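# Remove mat from pet tent, lay it flat

## Task

Pull the mat out of the pet tent and leave it lying flat on the table; dropping it into place is acceptable. At the end the tent must be standing up with its floor corners resting on the tabletop. Anything held in place only by the robot does not count. Finish by releasing everything and moving the arms away.

## Robot and tools

Robot: two arms, left_arm and right_arm, each with six joints and a parallel gripper. Joint order for every arm, in commands and in results: waist, shoulder, elbow, wrist pitch, wrist yaw, wrist roll, then the gripper opening. Waist, elbow and wrist yaw count in the opposite sense to the arm's URDF. The stated ranges below use URDF signs, so flip them for those three joints (URDF -0.5 to 2.0 becomes -2.0 to 0.5 in your numbers).

Stated ranges (URDF signs, radians): waist -2.618 to 3.054, shoulder 0.000 to 3.142, elbow 0.000 to 3.142, wrist pitch -1.571 to 1.571, wrist yaw -1.571 to 1.571, wrist roll -2.094 to 2.094. A real end can sit up to 0.036 rad either way. A target more than 0.036 rad beyond an end, and further out than the joint's last reading, gets the whole call refused. A target past the real end is clipped to it and reported as "joint sent to its limit"; no such line does not prove there is more room.

Frame: one world frame for both arms. Origin on the tabletop midway between the arms, +x out across the table, +z up, left_arm on the +y side. The arm names do not match image left/right. Results print each gripper's end_effector_position (metres) and end_effector_quat_wxyz; the printed position can be a bit wrong, more so at long reach. The point reported sits between the finger pads, roughly 1 cm short of the tips; fingers point along the gripper's +z and close along its y.

Row format: a single flat list covering both arms, 14 numbers: left_arm's 6 joint targets (absolute angles in radians, same form as Joint positions) and its opening, then the same 7 for right_arm. Every row needs all 14 even if one arm is idle. Opening runs -1 (closed) to +1 (fully open). Optionally append 12 stiffness factors in 0..1 (left's 6 joints, then right's 6), scaling each joint's position gain until changed.

execute_actions(actions): a list of up to 15 actions; each action is a table of up to 15 rows, one row per 1/30 s step. A table shorter than 15 rows repeats its last row for the remaining steps. An empty list just returns state and images. Targets are absolute joint angles, not offsets.

move(target, speed, blocking): target is one row as above (absolute angles). All joints of both arms interpolate together so they finish at the same moment, so the hand traces a curve. speed (rad/s, 0.01 to 2, default 0.5) caps the joint with the longest travel. Paths take between 0.5 and 10 s; anything longer is cut off at 10 s short of target. Moves ignore obstacles and the other arm. Finger values apply at the start. The result adds a "move:" line: ending state (done, off_target, moving, held, fault), limits=held or limits=none, and each arm's joint furthest from target. With blocking=false the call returns after 0.5 s while motion continues; use wait(0) to check, and call wait or stop before any further execute_actions or move.

wait(seconds): 0 to 10; the scene runs with the last commands held; returns early if a running move finishes. stop(): brakes a running move (needs room; fingers continue). zoom_image(camera, region): region [x0,y0,x1,y1] in pixels, at most 504x504, of cam_head_left, cam_head_right, cam_high, cam_low, cam_left_wrist or cam_right_wrist (all 672x504). finished_scene(scene): pass the current scene number; irreversible; the reply reports success and gives the next task. Ending a reply with no tool call ends everything.

Motion limits: each step, a joint's commanded target is held within a fixed lead of its measured angle (waist 0.202, shoulder 0.258, elbow 0.238, wrist pitch 0.573, wrist yaw and roll 0.522 rad), and if the targets would move the hand over 70 mm the whole arm's targets are scaled back. So a far goal may need several actions; re-send the remainder. "Joint targets" in a result shows what the joints are driven toward now; re-send those values to hold still. "joint command not followed" means a clearance check altered some joint targets.

Result lines: Joint positions and Joint velocities per arm (rad, rad/s, then finger gap in m; 0.094 m is fully open). grip_measured is the opening on the command scale; each gripper may be off by about 1 mm. To grasp, command about 0.03 below grip_measured; less for a lighter hold. Pad force tops out near 50 to 62 N, weaker on very thin items. Joint torques are total drive output with fixed offsets and noise, not pure contact load. MOTOR HOT appears at 75 °C; at 90 °C the arm halts 10 s; at 100 °C the arm goes limp and falls (OVER-TEMPERATURE FAULT). Avoid long heavy holding. The robot keeps its last command while you think.

Camera calibration (K, distortion, T_world_to_cam) is given per camera and may be a few degrees/millimetres off; wrist camera poses follow the reported joints.

Avoid: knocking rigid items off the table (fails the task; cloth is exempt), arms colliding or pressing each other, dropping, slamming or shoving objects hard, fast contacts and targets set deep past a contact. Loose objects may get an occasional small push. Before finishing, open the grippers and withdraw both arms so nothing depends on them.

Each tool is called after "Request:" as a command line: name --argument value for each argument, lists and objects as JSON in quotes; but a table of rows of numbers goes row by row, as --pt "numbers of a row", without its own name.

## Session

Request:
execute_actions --actions '[]'

Scene clock: 0.00 s.
left_arm: end_effector_position=(+0.3723, +0.2065, +0.4117) grip_measured=+1.000 end_effector_quat_wxyz=(+0.709, +0.060, +0.700, -0.059) | right_arm: end_effector_position=(+0.4058, -0.2910, +0.4182) grip_measured=+1.000 end_effector_quat_wxyz=(+0.716, -0.056, +0.693, +0.057)
Joint names: [waist, shoulder, elbow, wrist pitch, wrist yaw, wrist roll]
Joint positions: left_arm=[-0.011  1.061 -1.06   0.013  0.014  0.002  0.094] | right_arm=[-0.007  1.041 -1.056  0.017  0.01  -0.001  0.094]
Joint velocities: left_arm=[ 0.002 -0.007  0.017  0.022 -0.051  0.037  0.   ] | right_arm=[-0.002  0.002  0.002 -0.007 -0.007 -0.022  0.   ]
Joint torques (N m, as the arm reports them, + toward a larger Joint positions number): no reading
Motor temperatures (°C, as the motors report them): left_arm=[20 21 21 20 18 17] | right_arm=[19 19 20 20 18 17]
Joint targets: left_arm=[-0.011 1.052 -1.071 0.019 0.014 -0.001] | right_arm=[-0.007 1.033 -1.066 0.019 0.010 -0.001]
Joint stiffness scale: left_arm=[1. 1. 1. 1. 1. 1.] | right_arm=[1. 1. 1. 1. 1. 1.]

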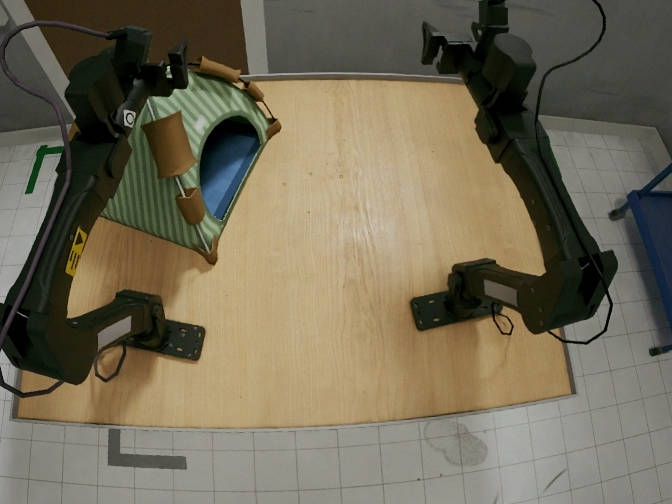

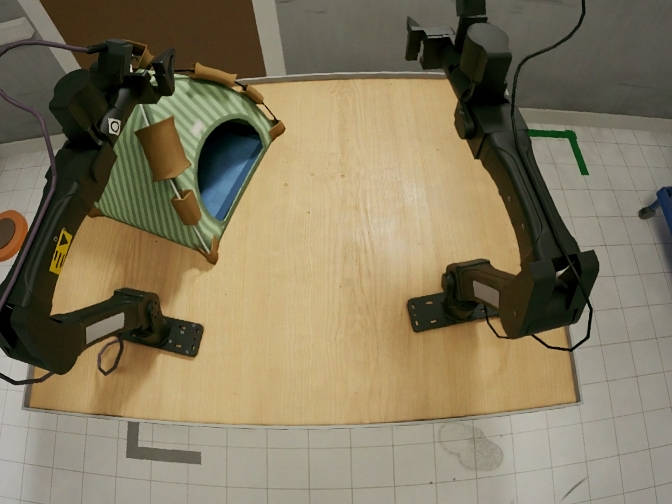

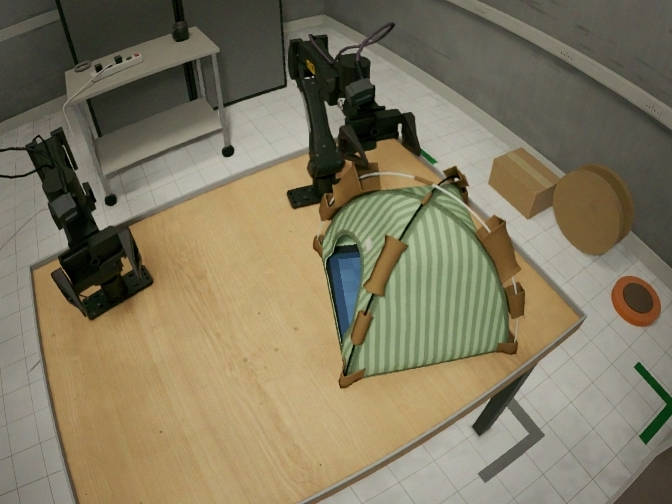

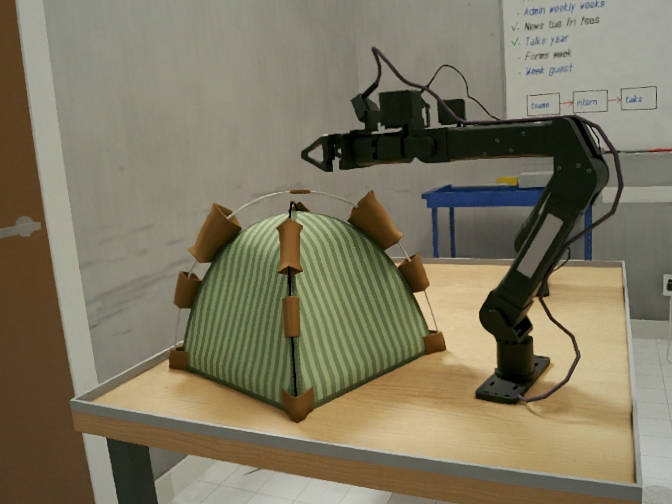

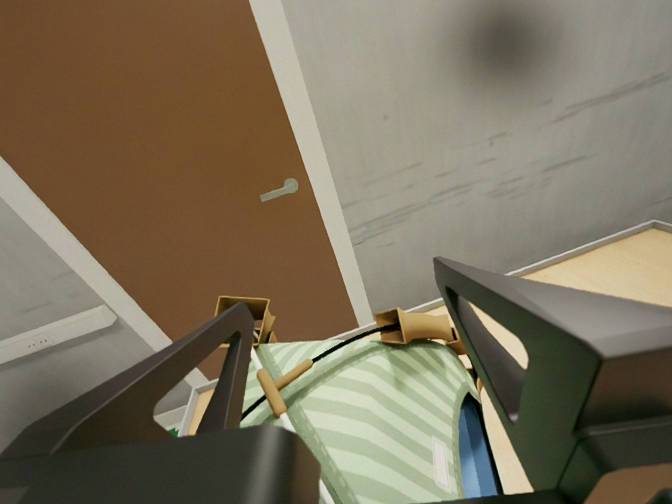

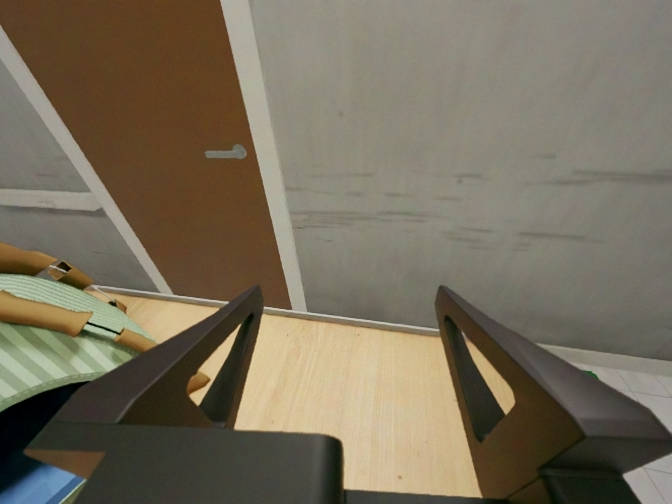

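Request:
move --target '[0.68,1.09,-0.80,-1.09,0.31,1.8,0.1, -0.83,2.10,-1.84,-0.91,0,1.32,-0.15]' --speed 0.8

Scene clock: 3.67 s.
left_arm: end_effector_position=(+0.1680, +0.1501, +0.1123) grip_measured=+0.102 end_effector_quat_wxyz=(+0.043, +0.949, +0.252, +0.186) | right_arm: end_effector_position=(+0.3092, +0.0628, +0.1019) grip_measured=-0.149 end_effector_quat_wxyz=(+0.074, +0.167, +0.967, +0.176)
Joint names: [waist, shoulder, elbow, wrist pitch, wrist yaw, wrist roll]
Joint positions: left_arm=[ 0.671  1.082 -0.817 -1.059  0.298  1.794  0.052] | right_arm=[-0.83   2.1   -1.804 -0.891  0.01   1.316  0.04 ]
Joint velocities: left_arm=[-0.007 -0.017 -0.012 -0.007 -0.022 -0.007  0.001] | right_arm=[ 0.002 -0.007 -0.002 -0.066 -0.022 -0.066  0.   ]
Joint torques (N m, as the arm reports them, + toward a larger Joint positions number): left_arm=[ 0.78 -1.07 -4.68  0.68  0.24  0.09] | right_arm=[  0.01  -9.58 -10.7    0.25  -0.12   0.02]
Motor temperatures (°C, as the motors report them): left_arm=[20 21 21 21 18 17] | right_arm=[19 19 21 20 18 17]
Joint targets: left_arm=[0.680 1.090 -0.800 -1.090 0.310 1.800] | right_arm=[-0.830 2.100 -1.840 -0.910 0.000 1.320]
Joint stiffness scale: left_arm=[1. 1. 1. 1. 1. 1.] | right_arm=[1. 1. 1. 1. 1. 1.]
move: off_target (left_arm, right_arm); limits=none; left_arm: farthest joint: the wrist pitch, 0.031 radians from its target (1.103 radians at the start); right_arm: farthest joint: the elbow, 0.036 radians from its target (0.784 radians at the start)
camera_calibration (this result's frames):
cam_left_wrist: T_world_to_cam=[[-0.230123, 0.970438, -0.0727556, -0.099956], [0.597226, 0.199858, 0.776774, -0.192718], [0.768352, 0.135302, -0.625563, 0.0321239], [0, 0, 0, 1]] pos_world=[0.0674116, 0.131171, 0.162522]
cam_right_wrist: T_world_to_cam=[[-0.327993, -0.848049, -0.416212, 0.202846], [-0.872653, 0.103256, 0.4773, 0.240939], [-0.361797, 0.51976, -0.77392, 0.283625], [0, 0, 0, 1]] pos_world=[0.379403, -0.000272075, 0.188929]

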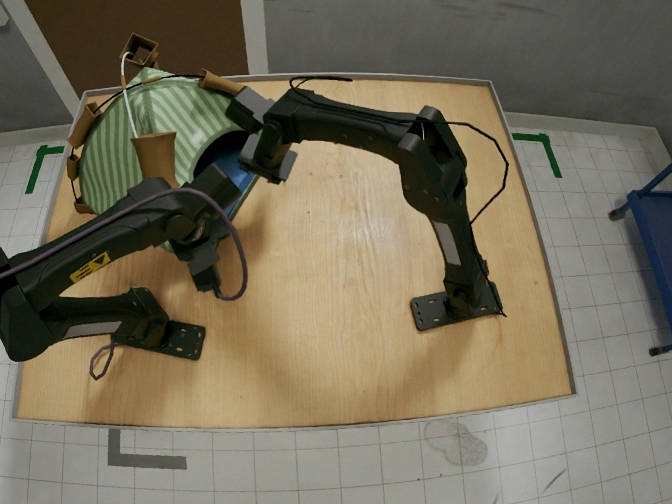

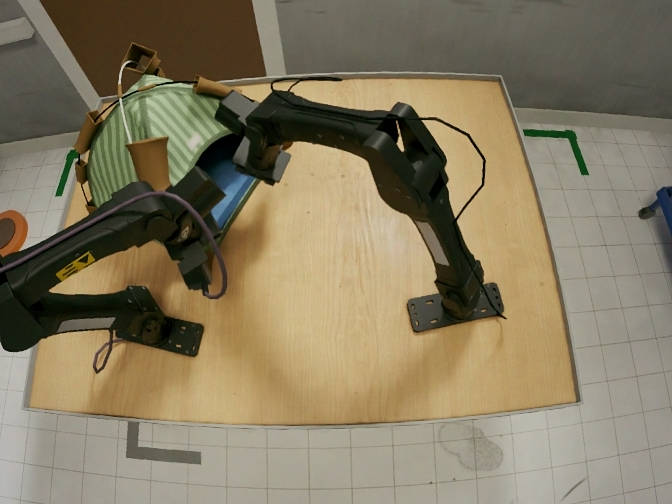

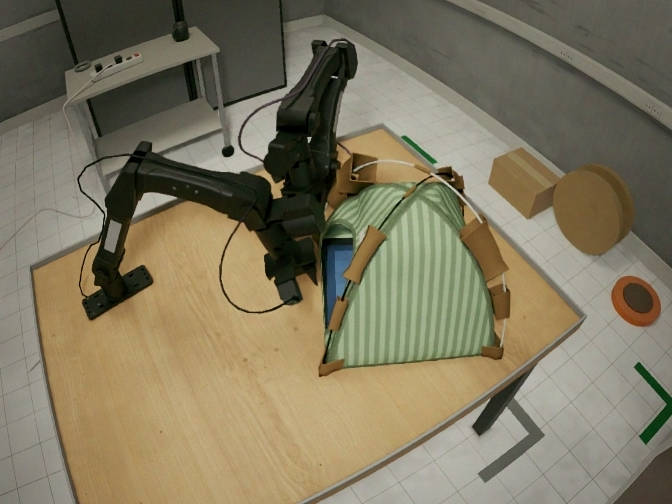

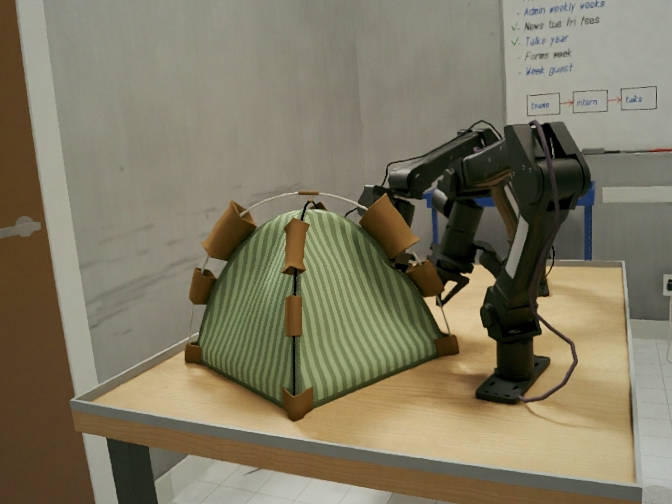

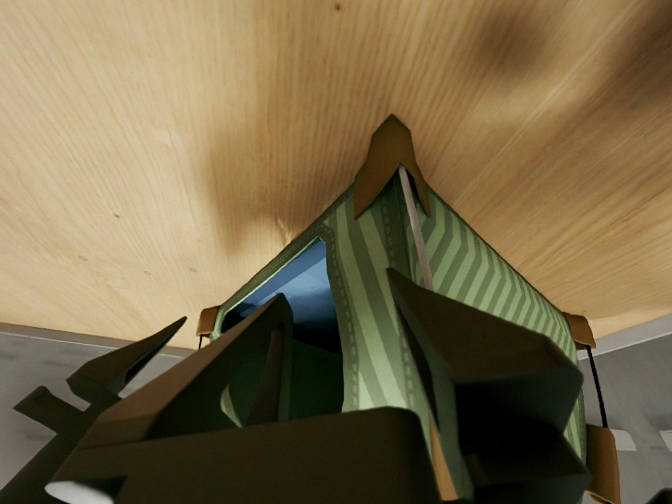

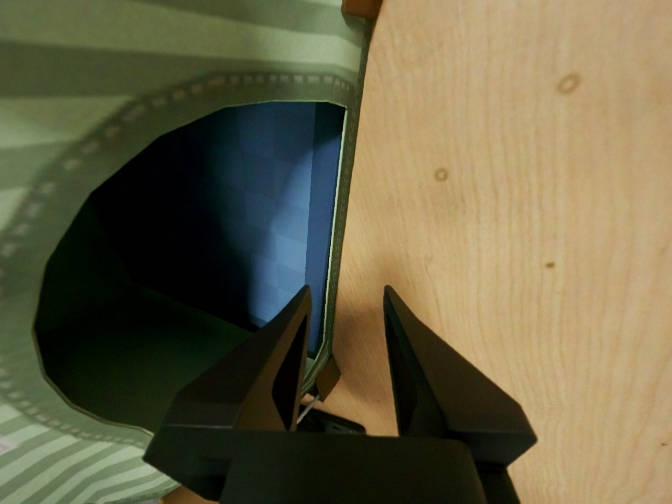

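Request:
move --target '[0.97,1.02,-0.74,-1.12,0.31,1.65,0.1, -0.83,2.10,-1.84,-0.91,0,1.32,-0.15]' --speed 0.5

Request:
move --target '[0.95,0.875,-0.605,-1.16,0.31,1.63,0.1, -0.83,2.10,-1.84,-0.91,0,1.32,-0.15]' --speed 0.5

Scene clock: 5.30 s.
left_arm: end_effector_position=(+0.1175, +0.1276, +0.0989) grip_measured=+0.102 end_effector_quat_wxyz=(+0.051, +0.968, +0.176, +0.170) | right_arm: end_effector_position=(+0.3092, +0.0628, +0.1019) grip_measured=-0.149 end_effector_quat_wxyz=(+0.074, +0.167, +0.967, +0.176)
Joint names: [waist, shoulder, elbow, wrist pitch, wrist yaw, wrist roll]
Joint positions: left_arm=[ 0.96   1.044 -0.756 -1.097  0.307  1.657  0.052] | right_arm=[-0.83   2.1   -1.804 -0.891  0.01   1.317  0.04 ]
Joint velocities: left_arm=[-0.007  0.002  0.007  0.022 -0.051 -0.007 -0.001] | right_arm=[-0.007  0.002  0.017 -0.007  0.007  0.007  0.001]
Joint torques (N m, as the arm reports them, + toward a larger Joint positions number): left_arm=[ 0.99 -2.69 -4.58  0.59  0.15 -0.06] | right_arm=[  0.05  -9.57 -10.75   0.25  -0.11   0.02]
Motor temperatures (°C, as the motors report them): left_arm=[20 21 21 21 18 17] | right_arm=[19 20 21 20 18 17]
Joint targets: left_arm=[0.970 1.020 -0.740 -1.120 0.310 1.650] | right_arm=[-0.830 2.100 -1.840 -0.910 0.000 1.320]
Joint stiffness scale: left_arm=[1. 1. 1. 1. 1. 1.] | right_arm=[1. 1. 1. 1. 1. 1.]
move: off_target (left_arm, right_arm); limits=none; left_arm: farthest joint: the shoulder, 0.024 radians from its target (0.062 radians at the start); right_arm: farthest joint: the elbow, 0.036 radians from its target (0.036 radians at the start)
camera_calibration (this result's frames):
cam_left_wrist: T_world_to_cam=[[-0.0758773, 0.995215, -0.061558, -0.11309], [0.642063, 0.0959995, 0.760618, -0.138068], [0.762888, 0.0181895, -0.646275, 0.083155], [0, 0, 0, 1]] pos_world=[0.0166295, 0.124291, 0.151796]
cam_right_wrist: T_world_to_cam=[[-0.328343, -0.847901, -0.416238, 0.202947], [-0.872559, 0.103528, 0.477413, 0.240882], [-0.361707, 0.519948, -0.773836, 0.283576], [0, 0, 0, 1]] pos_world=[0.379391, -0.000303601, 0.188916]

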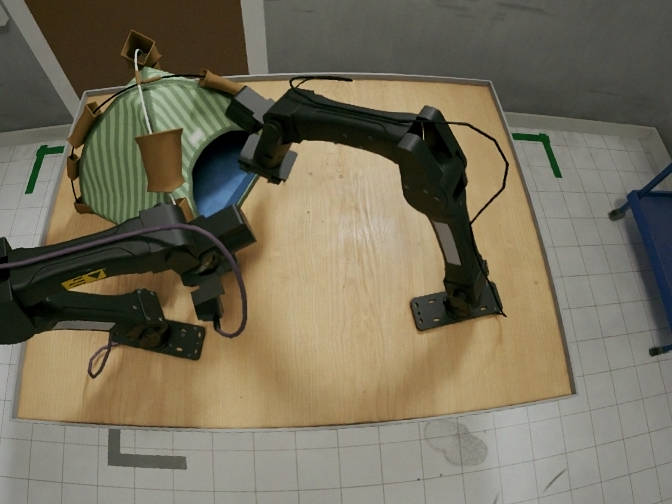

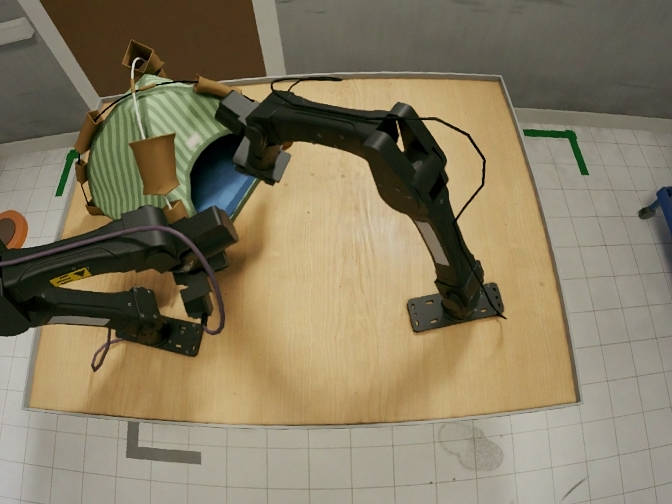

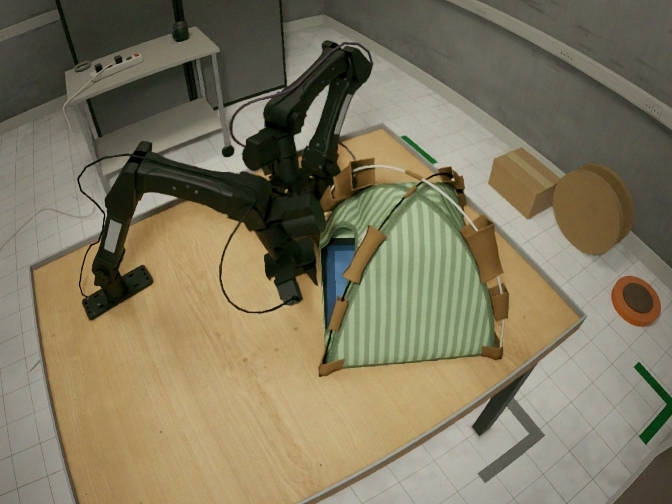

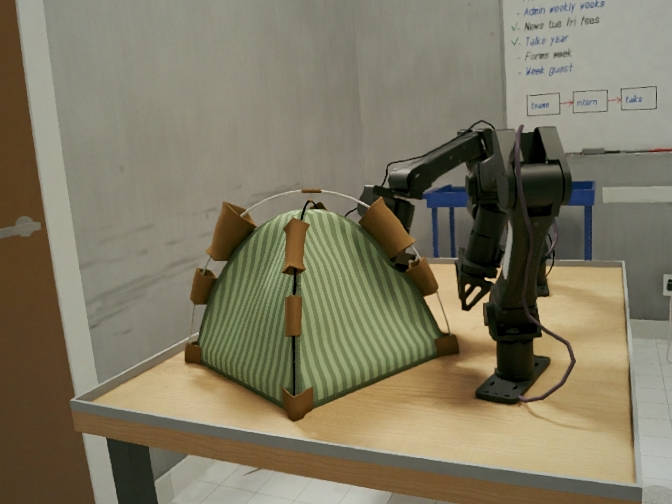

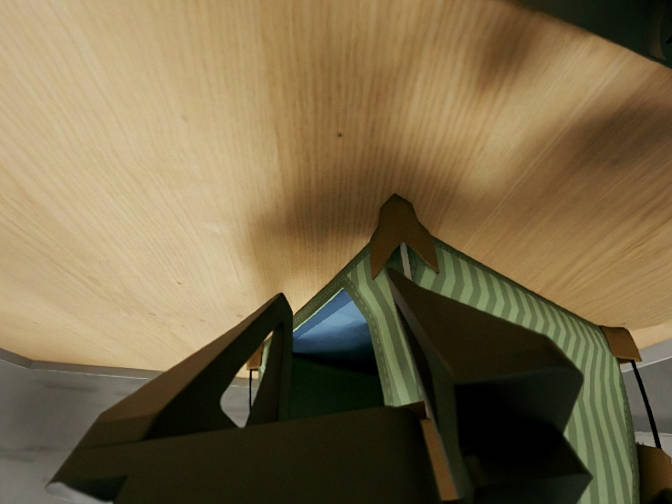

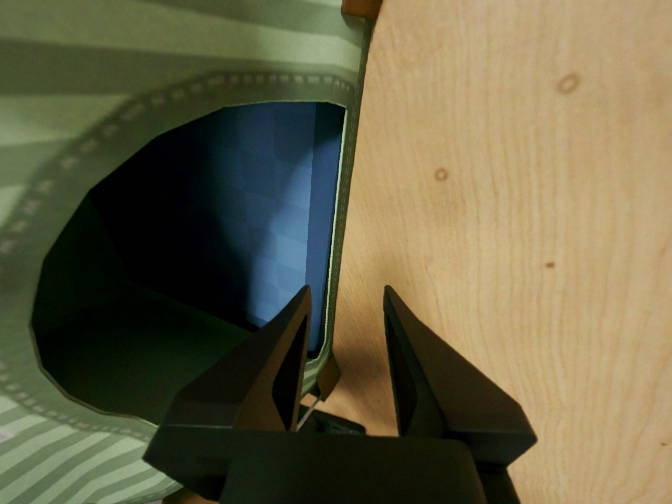

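Scene clock: 6.17 s.
left_arm: end_effector_position=(+0.1016, +0.1638, +0.0782) grip_measured=+0.102 end_effector_quat_wxyz=(+0.037, +0.968, +0.183, +0.166) | right_arm: end_effector_position=(+0.3092, +0.0628, +0.1019) grip_measured=-0.149 end_effector_quat_wxyz=(+0.074, +0.167, +0.967, +0.176)
Joint names: [waist, shoulder, elbow, wrist pitch, wrist yaw, wrist roll]
Joint positions: left_arm=[ 0.96   0.897 -0.62  -1.14   0.307  1.636  0.052] | right_arm=[-0.83   2.1   -1.804 -0.891  0.01   1.317  0.04 ]
Joint velocities: left_arm=[ 0.007 -0.007  0.012  0.037 -0.037 -0.022  0.   ] | right_arm=[-0.002 -0.002  0.007 -0.007  0.051 -0.037  0.   ]
Joint torques (N m, as the arm reports them, + toward a larger Joint positions number): left_arm=[-1.07 -1.93 -4.67  0.61  0.23 -0.04] | right_arm=[  0.04  -9.56 -10.72   0.25  -0.12   0.02]
Motor temperatures (°C, as the motors report them): left_arm=[20 21 21 21 18 17] | right_arm=[19 20 21 20 18 17]
Joint targets: left_arm=[0.950 0.875 -0.605 -1.160 0.310 1.630] | right_arm=[-0.830 2.100 -1.840 -0.910 0.000 1.320]
Joint stiffness scale: left_arm=[1. 1. 1. 1. 1. 1.] | right_arm=[1. 1. 1. 1. 1. 1.]
move: off_target (left_arm, right_arm); limits=none; left_arm: farthest joint: the shoulder, 0.022 radians from its target (0.169 radians at the start); right_arm: farthest joint: the elbow, 0.036 radians from its target (0.036 radians at the start)
camera_calibration (this result's frames):
cam_left_wrist: T_world_to_cam=[[-0.0958143, 0.994679, -0.0378702, -0.151316], [0.650561, 0.091371, 0.753938, -0.115135], [0.753386, 0.0476012, -0.655853, 0.0782077], [0, 0, 0, 1]] pos_world=[0.00148324, 0.157308, 0.132367]
cam_right_wrist: T_world_to_cam=[[-0.328343, -0.847901, -0.416238, 0.202947], [-0.872559, 0.103528, 0.477413, 0.240882], [-0.361707, 0.519948, -0.773836, 0.283576], [0, 0, 0, 1]] pos_world=[0.379391, -0.000303601, 0.188916]

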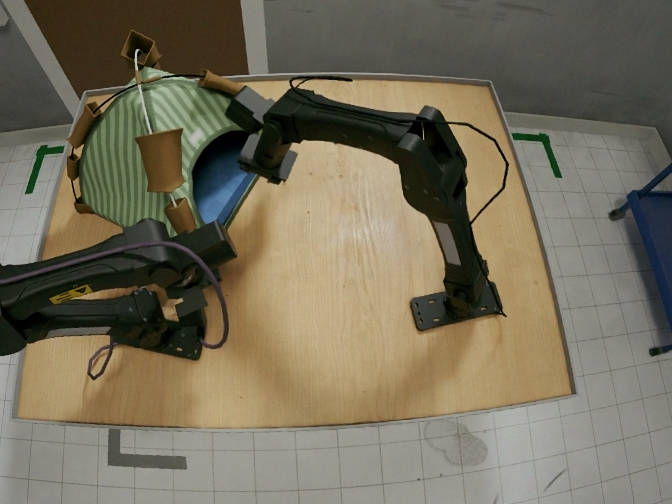

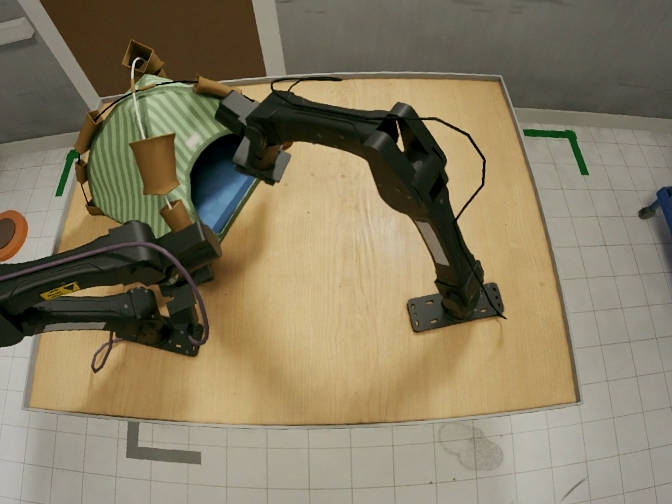

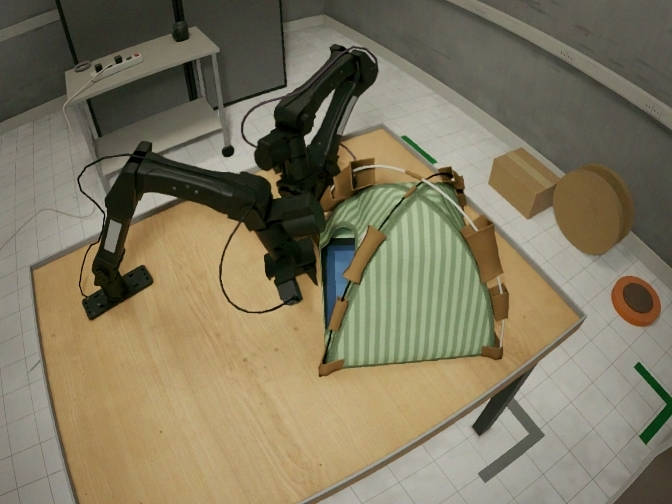

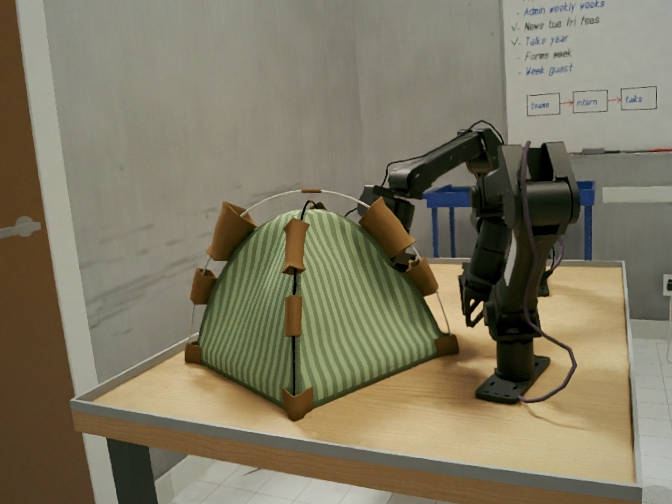

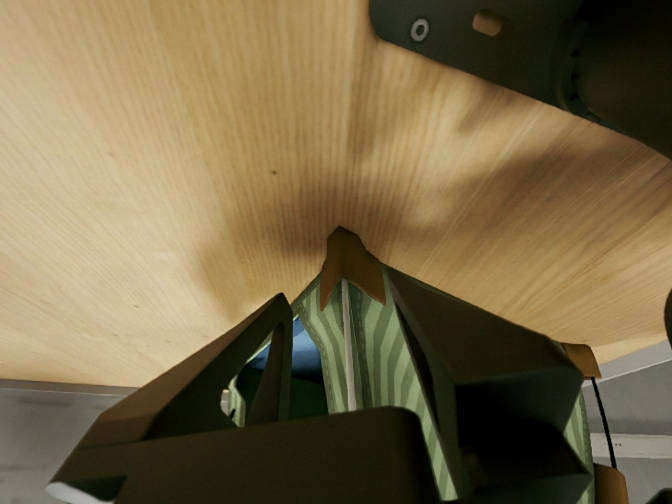

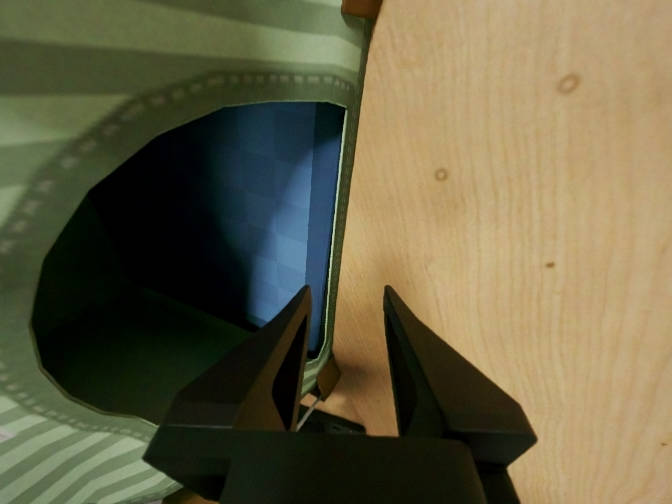

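Request:
move --target '[0.716,1.05,-0.47,-0.85,0.31,1.86,0.1, -0.875,2.40,-2.225,-1.0,0,1.43,-0.15]' --speed 0.4

Scene clock: 9.13 s.
left_arm: end_effector_position=(+0.1370, +0.1754, +0.0317) grip_measured=+0.102 end_effector_quat_wxyz=(+0.003, +0.966, +0.192, +0.173) | right_arm: end_effector_position=(+0.3280, +0.1250, +0.0790) grip_measured=-0.149 end_effector_quat_wxyz=(+0.063, +0.203, +0.960, +0.185)
Joint names: [waist, shoulder, elbow, wrist pitch, wrist yaw, wrist roll]
Joint positions: left_arm=[ 0.726  1.039 -0.486 -0.855  0.309  1.854  0.052] | right_arm=[-0.865  2.394 -2.196 -0.98   0.01   1.426  0.04 ]
Joint velocities: left_arm=[ 0.002  0.007  0.002  0.051 -0.022 -0.022 -0.002] | right_arm=[ 0.027 -0.012  0.007  0.037  0.037  0.007 -0.   ]
Joint torques (N m, as the arm reports them, + toward a larger Joint positions number): left_arm=[-1.11 -0.38 -4.22  0.91  0.16  0.07] | right_arm=[ -0.65 -10.99 -10.16   0.26  -0.11   0.02]
Motor temperatures (°C, as the motors report them): left_arm=[20 21 21 21 18 17] | right_arm=[19 21 22 20 18 17]
Joint targets: left_arm=[0.716 1.050 -0.470 -0.850 0.310 1.860] | right_arm=[-0.875 2.400 -2.225 -1.000 0.000 1.430]
Joint stiffness scale: left_arm=[1. 1. 1. 1. 1. 1.] | right_arm=[1. 1. 1. 1. 1. 1.]
move: off_target (right_arm); limits=none; left_arm: farthest joint: the elbow, 0.016 radians from its target (0.150 radians at the start); right_arm: farthest joint: the elbow, 0.029 radians from its target (0.421 radians at the start)
camera_calibration (this result's frames):
cam_left_wrist: T_world_to_cam=[[-0.124791, 0.991787, 0.0280171, -0.158908], [0.647313, 0.0599826, 0.75986, -0.0984726], [0.751939, 0.11296, -0.649482, 0.00901046], [0, 0, 0, 1]] pos_world=[0.037137, 0.162492, 0.0851297]
cam_right_wrist: T_world_to_cam=[[-0.396872, -0.81126, -0.429361, 0.271257], [-0.849105, 0.146842, 0.507403, 0.246314], [-0.348587, 0.565946, -0.747122, 0.228119], [0, 0, 0, 1]] pos_world=[0.39632, 0.0547875, 0.16192]

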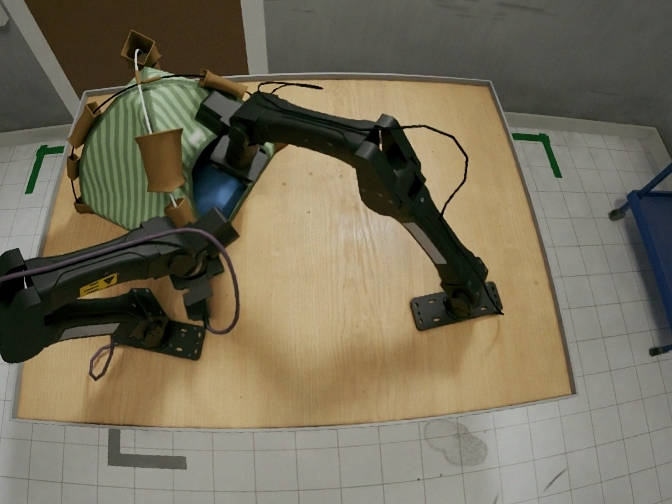

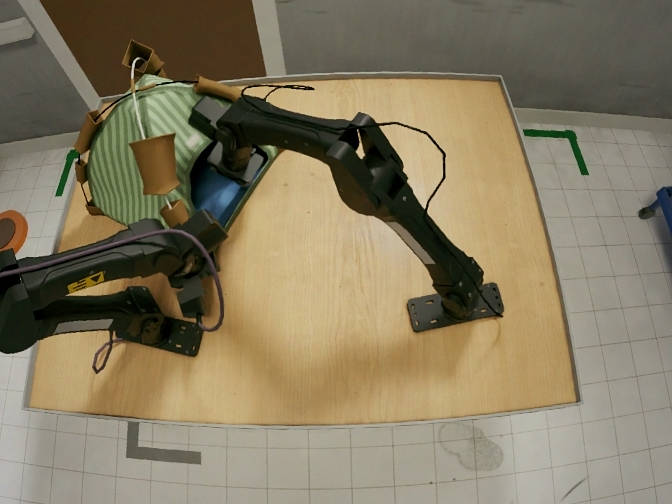

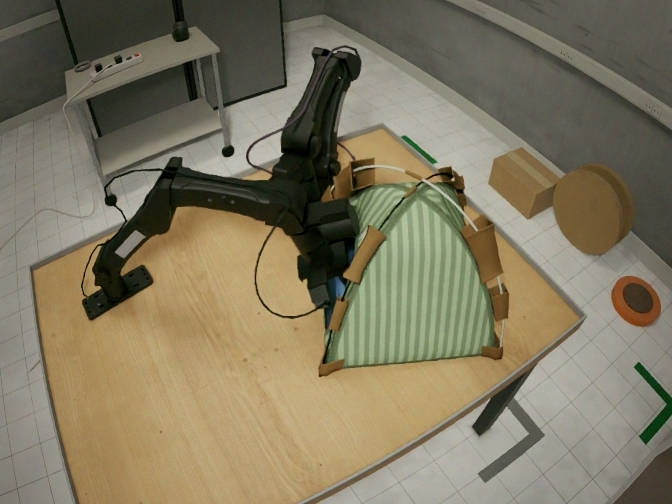

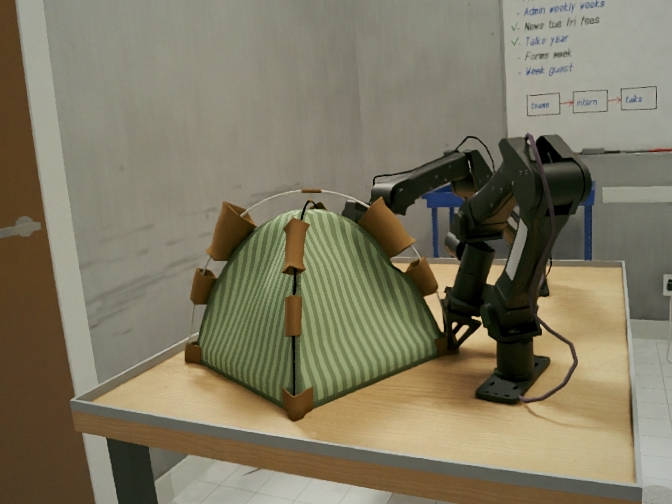

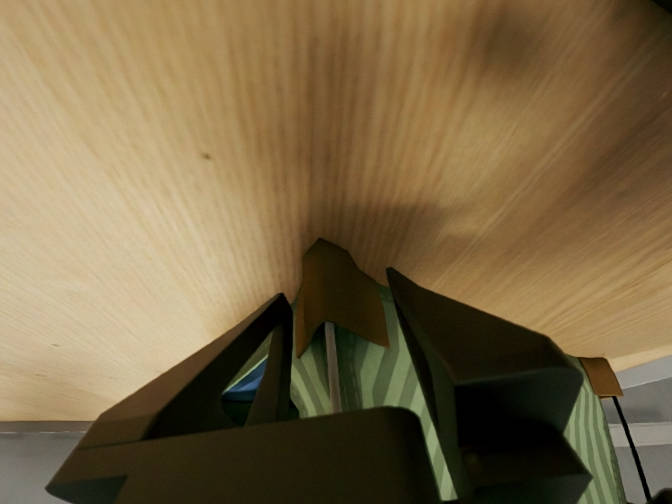

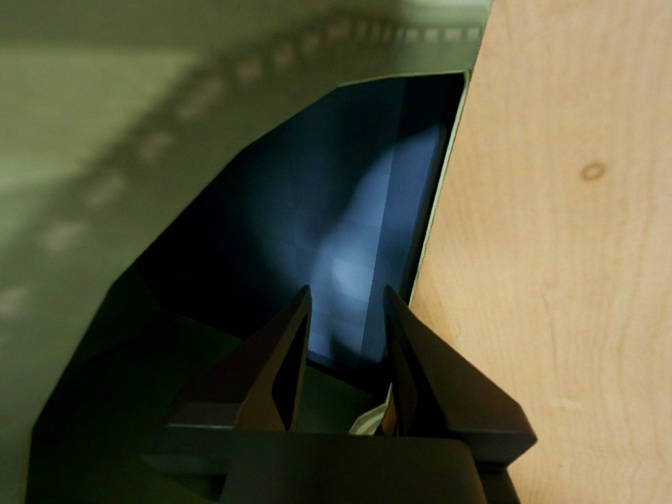

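Request:
move --target '[0.716,1.05,-0.47,-0.85,0.31,1.86,-1, -0.875,2.40,-2.02,-0.83,0,1.43,-0.15]' --speed 0.3

Scene clock: 10.30 s.
left_arm: end_effector_position=(+0.1381, +0.1755, +0.0321) grip_measured=-0.771 end_effector_quat_wxyz=(+0.003, +0.965, +0.192, +0.176) | right_arm: end_effector_position=(+0.3221, +0.1156, +0.0341) grip_measured=-0.149 end_effector_quat_wxyz=(+0.056, +0.204, +0.963, +0.166)
Joint names: [waist, shoulder, elbow, wrist pitch, wrist yaw, wrist roll]
Joint positions: left_arm=[ 0.726  1.039 -0.486 -0.852  0.314  1.854  0.011] | right_arm=[-0.865  2.394 -2.032 -0.857  0.01   1.426  0.04 ]
Joint velocities: left_arm=[-0.022 -0.017 -0.002 -0.037  0.037  0.037 -0.   ] | right_arm=[ 0.007  0.022  0.007  0.022  0.066 -0.066 -0.   ]
Joint torques (N m, as the arm reports them, + toward a larger Joint positions number): left_arm=[-0.99 -0.33 -4.58  0.89  0.11  0.06] | right_arm=[ -0.7  -10.91  -6.25   0.6   -0.11   0.01]
Motor temperatures (°C, as the motors report them): left_arm=[20 21 21 21 18 17] | right_arm=[19 22 22 20 18 17]
Joint targets: left_arm=[0.716 1.050 -0.470 -0.850 0.310 1.860] | right_arm=[-0.875 2.400 -2.020 -0.830 -0.000 1.430]
Joint stiffness scale: left_arm=[1. 1. 1. 1. 1. 1.] | right_arm=[1. 1. 1. 1. 1. 1.]
move: off_target (right_arm); limits=none; left_arm: farthest joint: the elbow, 0.016 radians from its target (0.016 radians at the start); right_arm: farthest joint: the wrist pitch, 0.027 radians from its target (0.150 radians at the start)
camera_calibration (this result's frames):
cam_left_wrist: T_world_to_cam=[[-0.125828, 0.991657, 0.0280125, -0.158623], [0.642658, 0.0599685, 0.763802, -0.0989953], [0.75575, 0.11411, -0.644842, 0.00754715], [0, 0, 0, 1]] pos_world=[0.0379572, 0.162375, 0.084923]
cam_right_wrist: T_world_to_cam=[[-0.40582, -0.825446, -0.392363, 0.245272], [-0.837913, 0.164586, 0.520397, 0.259334], [-0.364982, 0.539954, -0.758444, 0.206511], [0, 0, 0, 1]] pos_world=[0.392208, 0.0482696, 0.117907]

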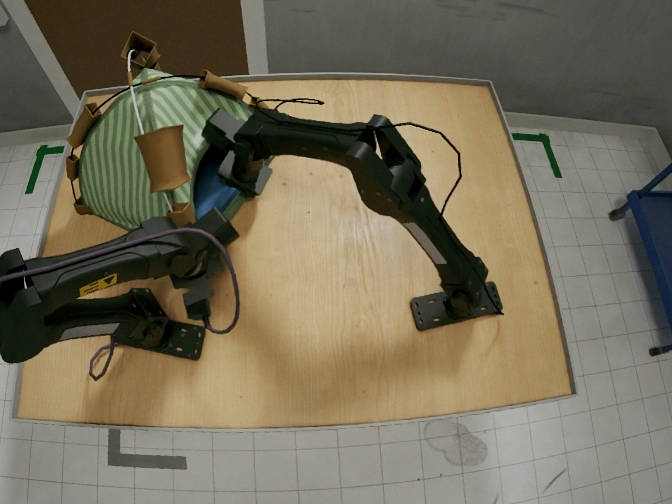

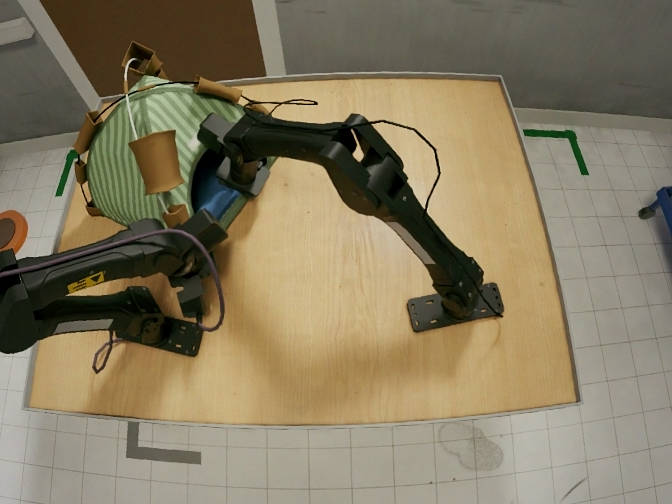

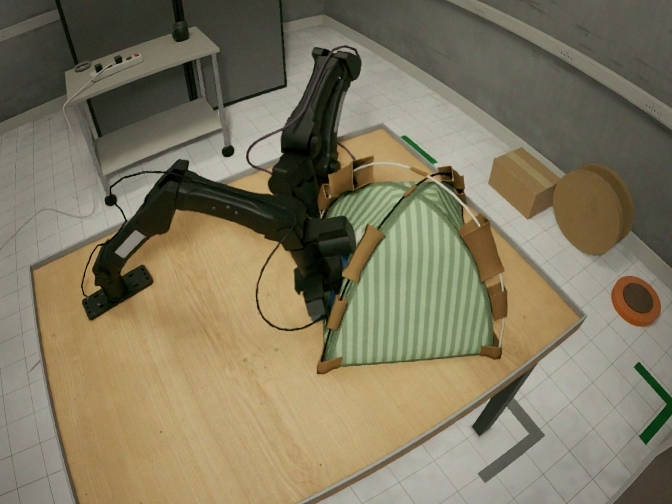

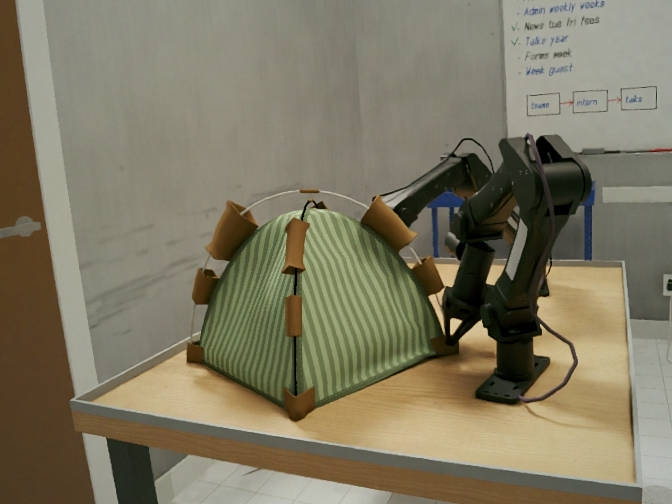

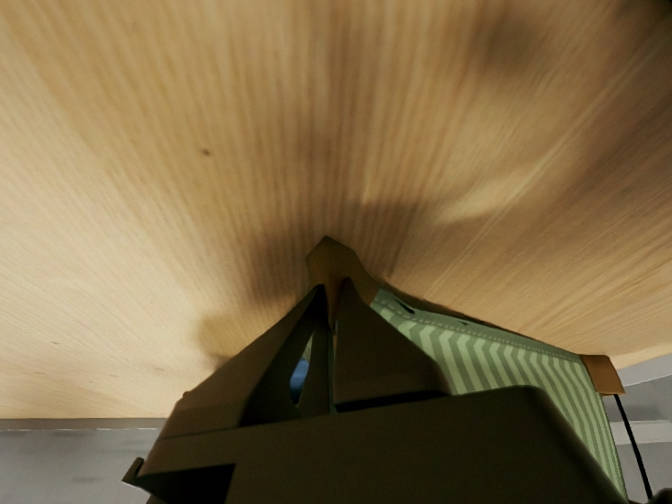

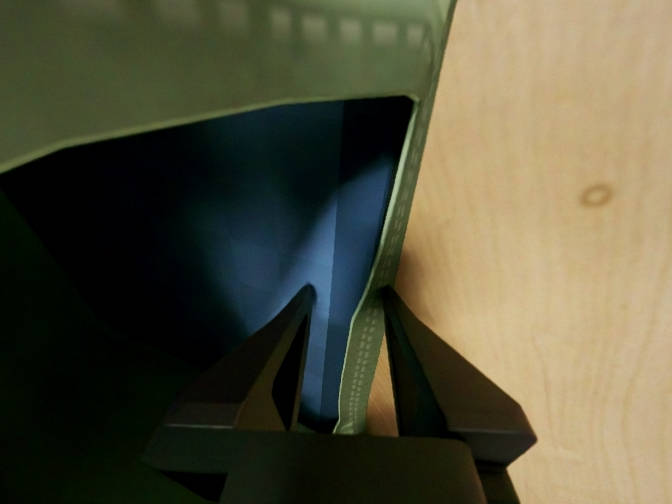

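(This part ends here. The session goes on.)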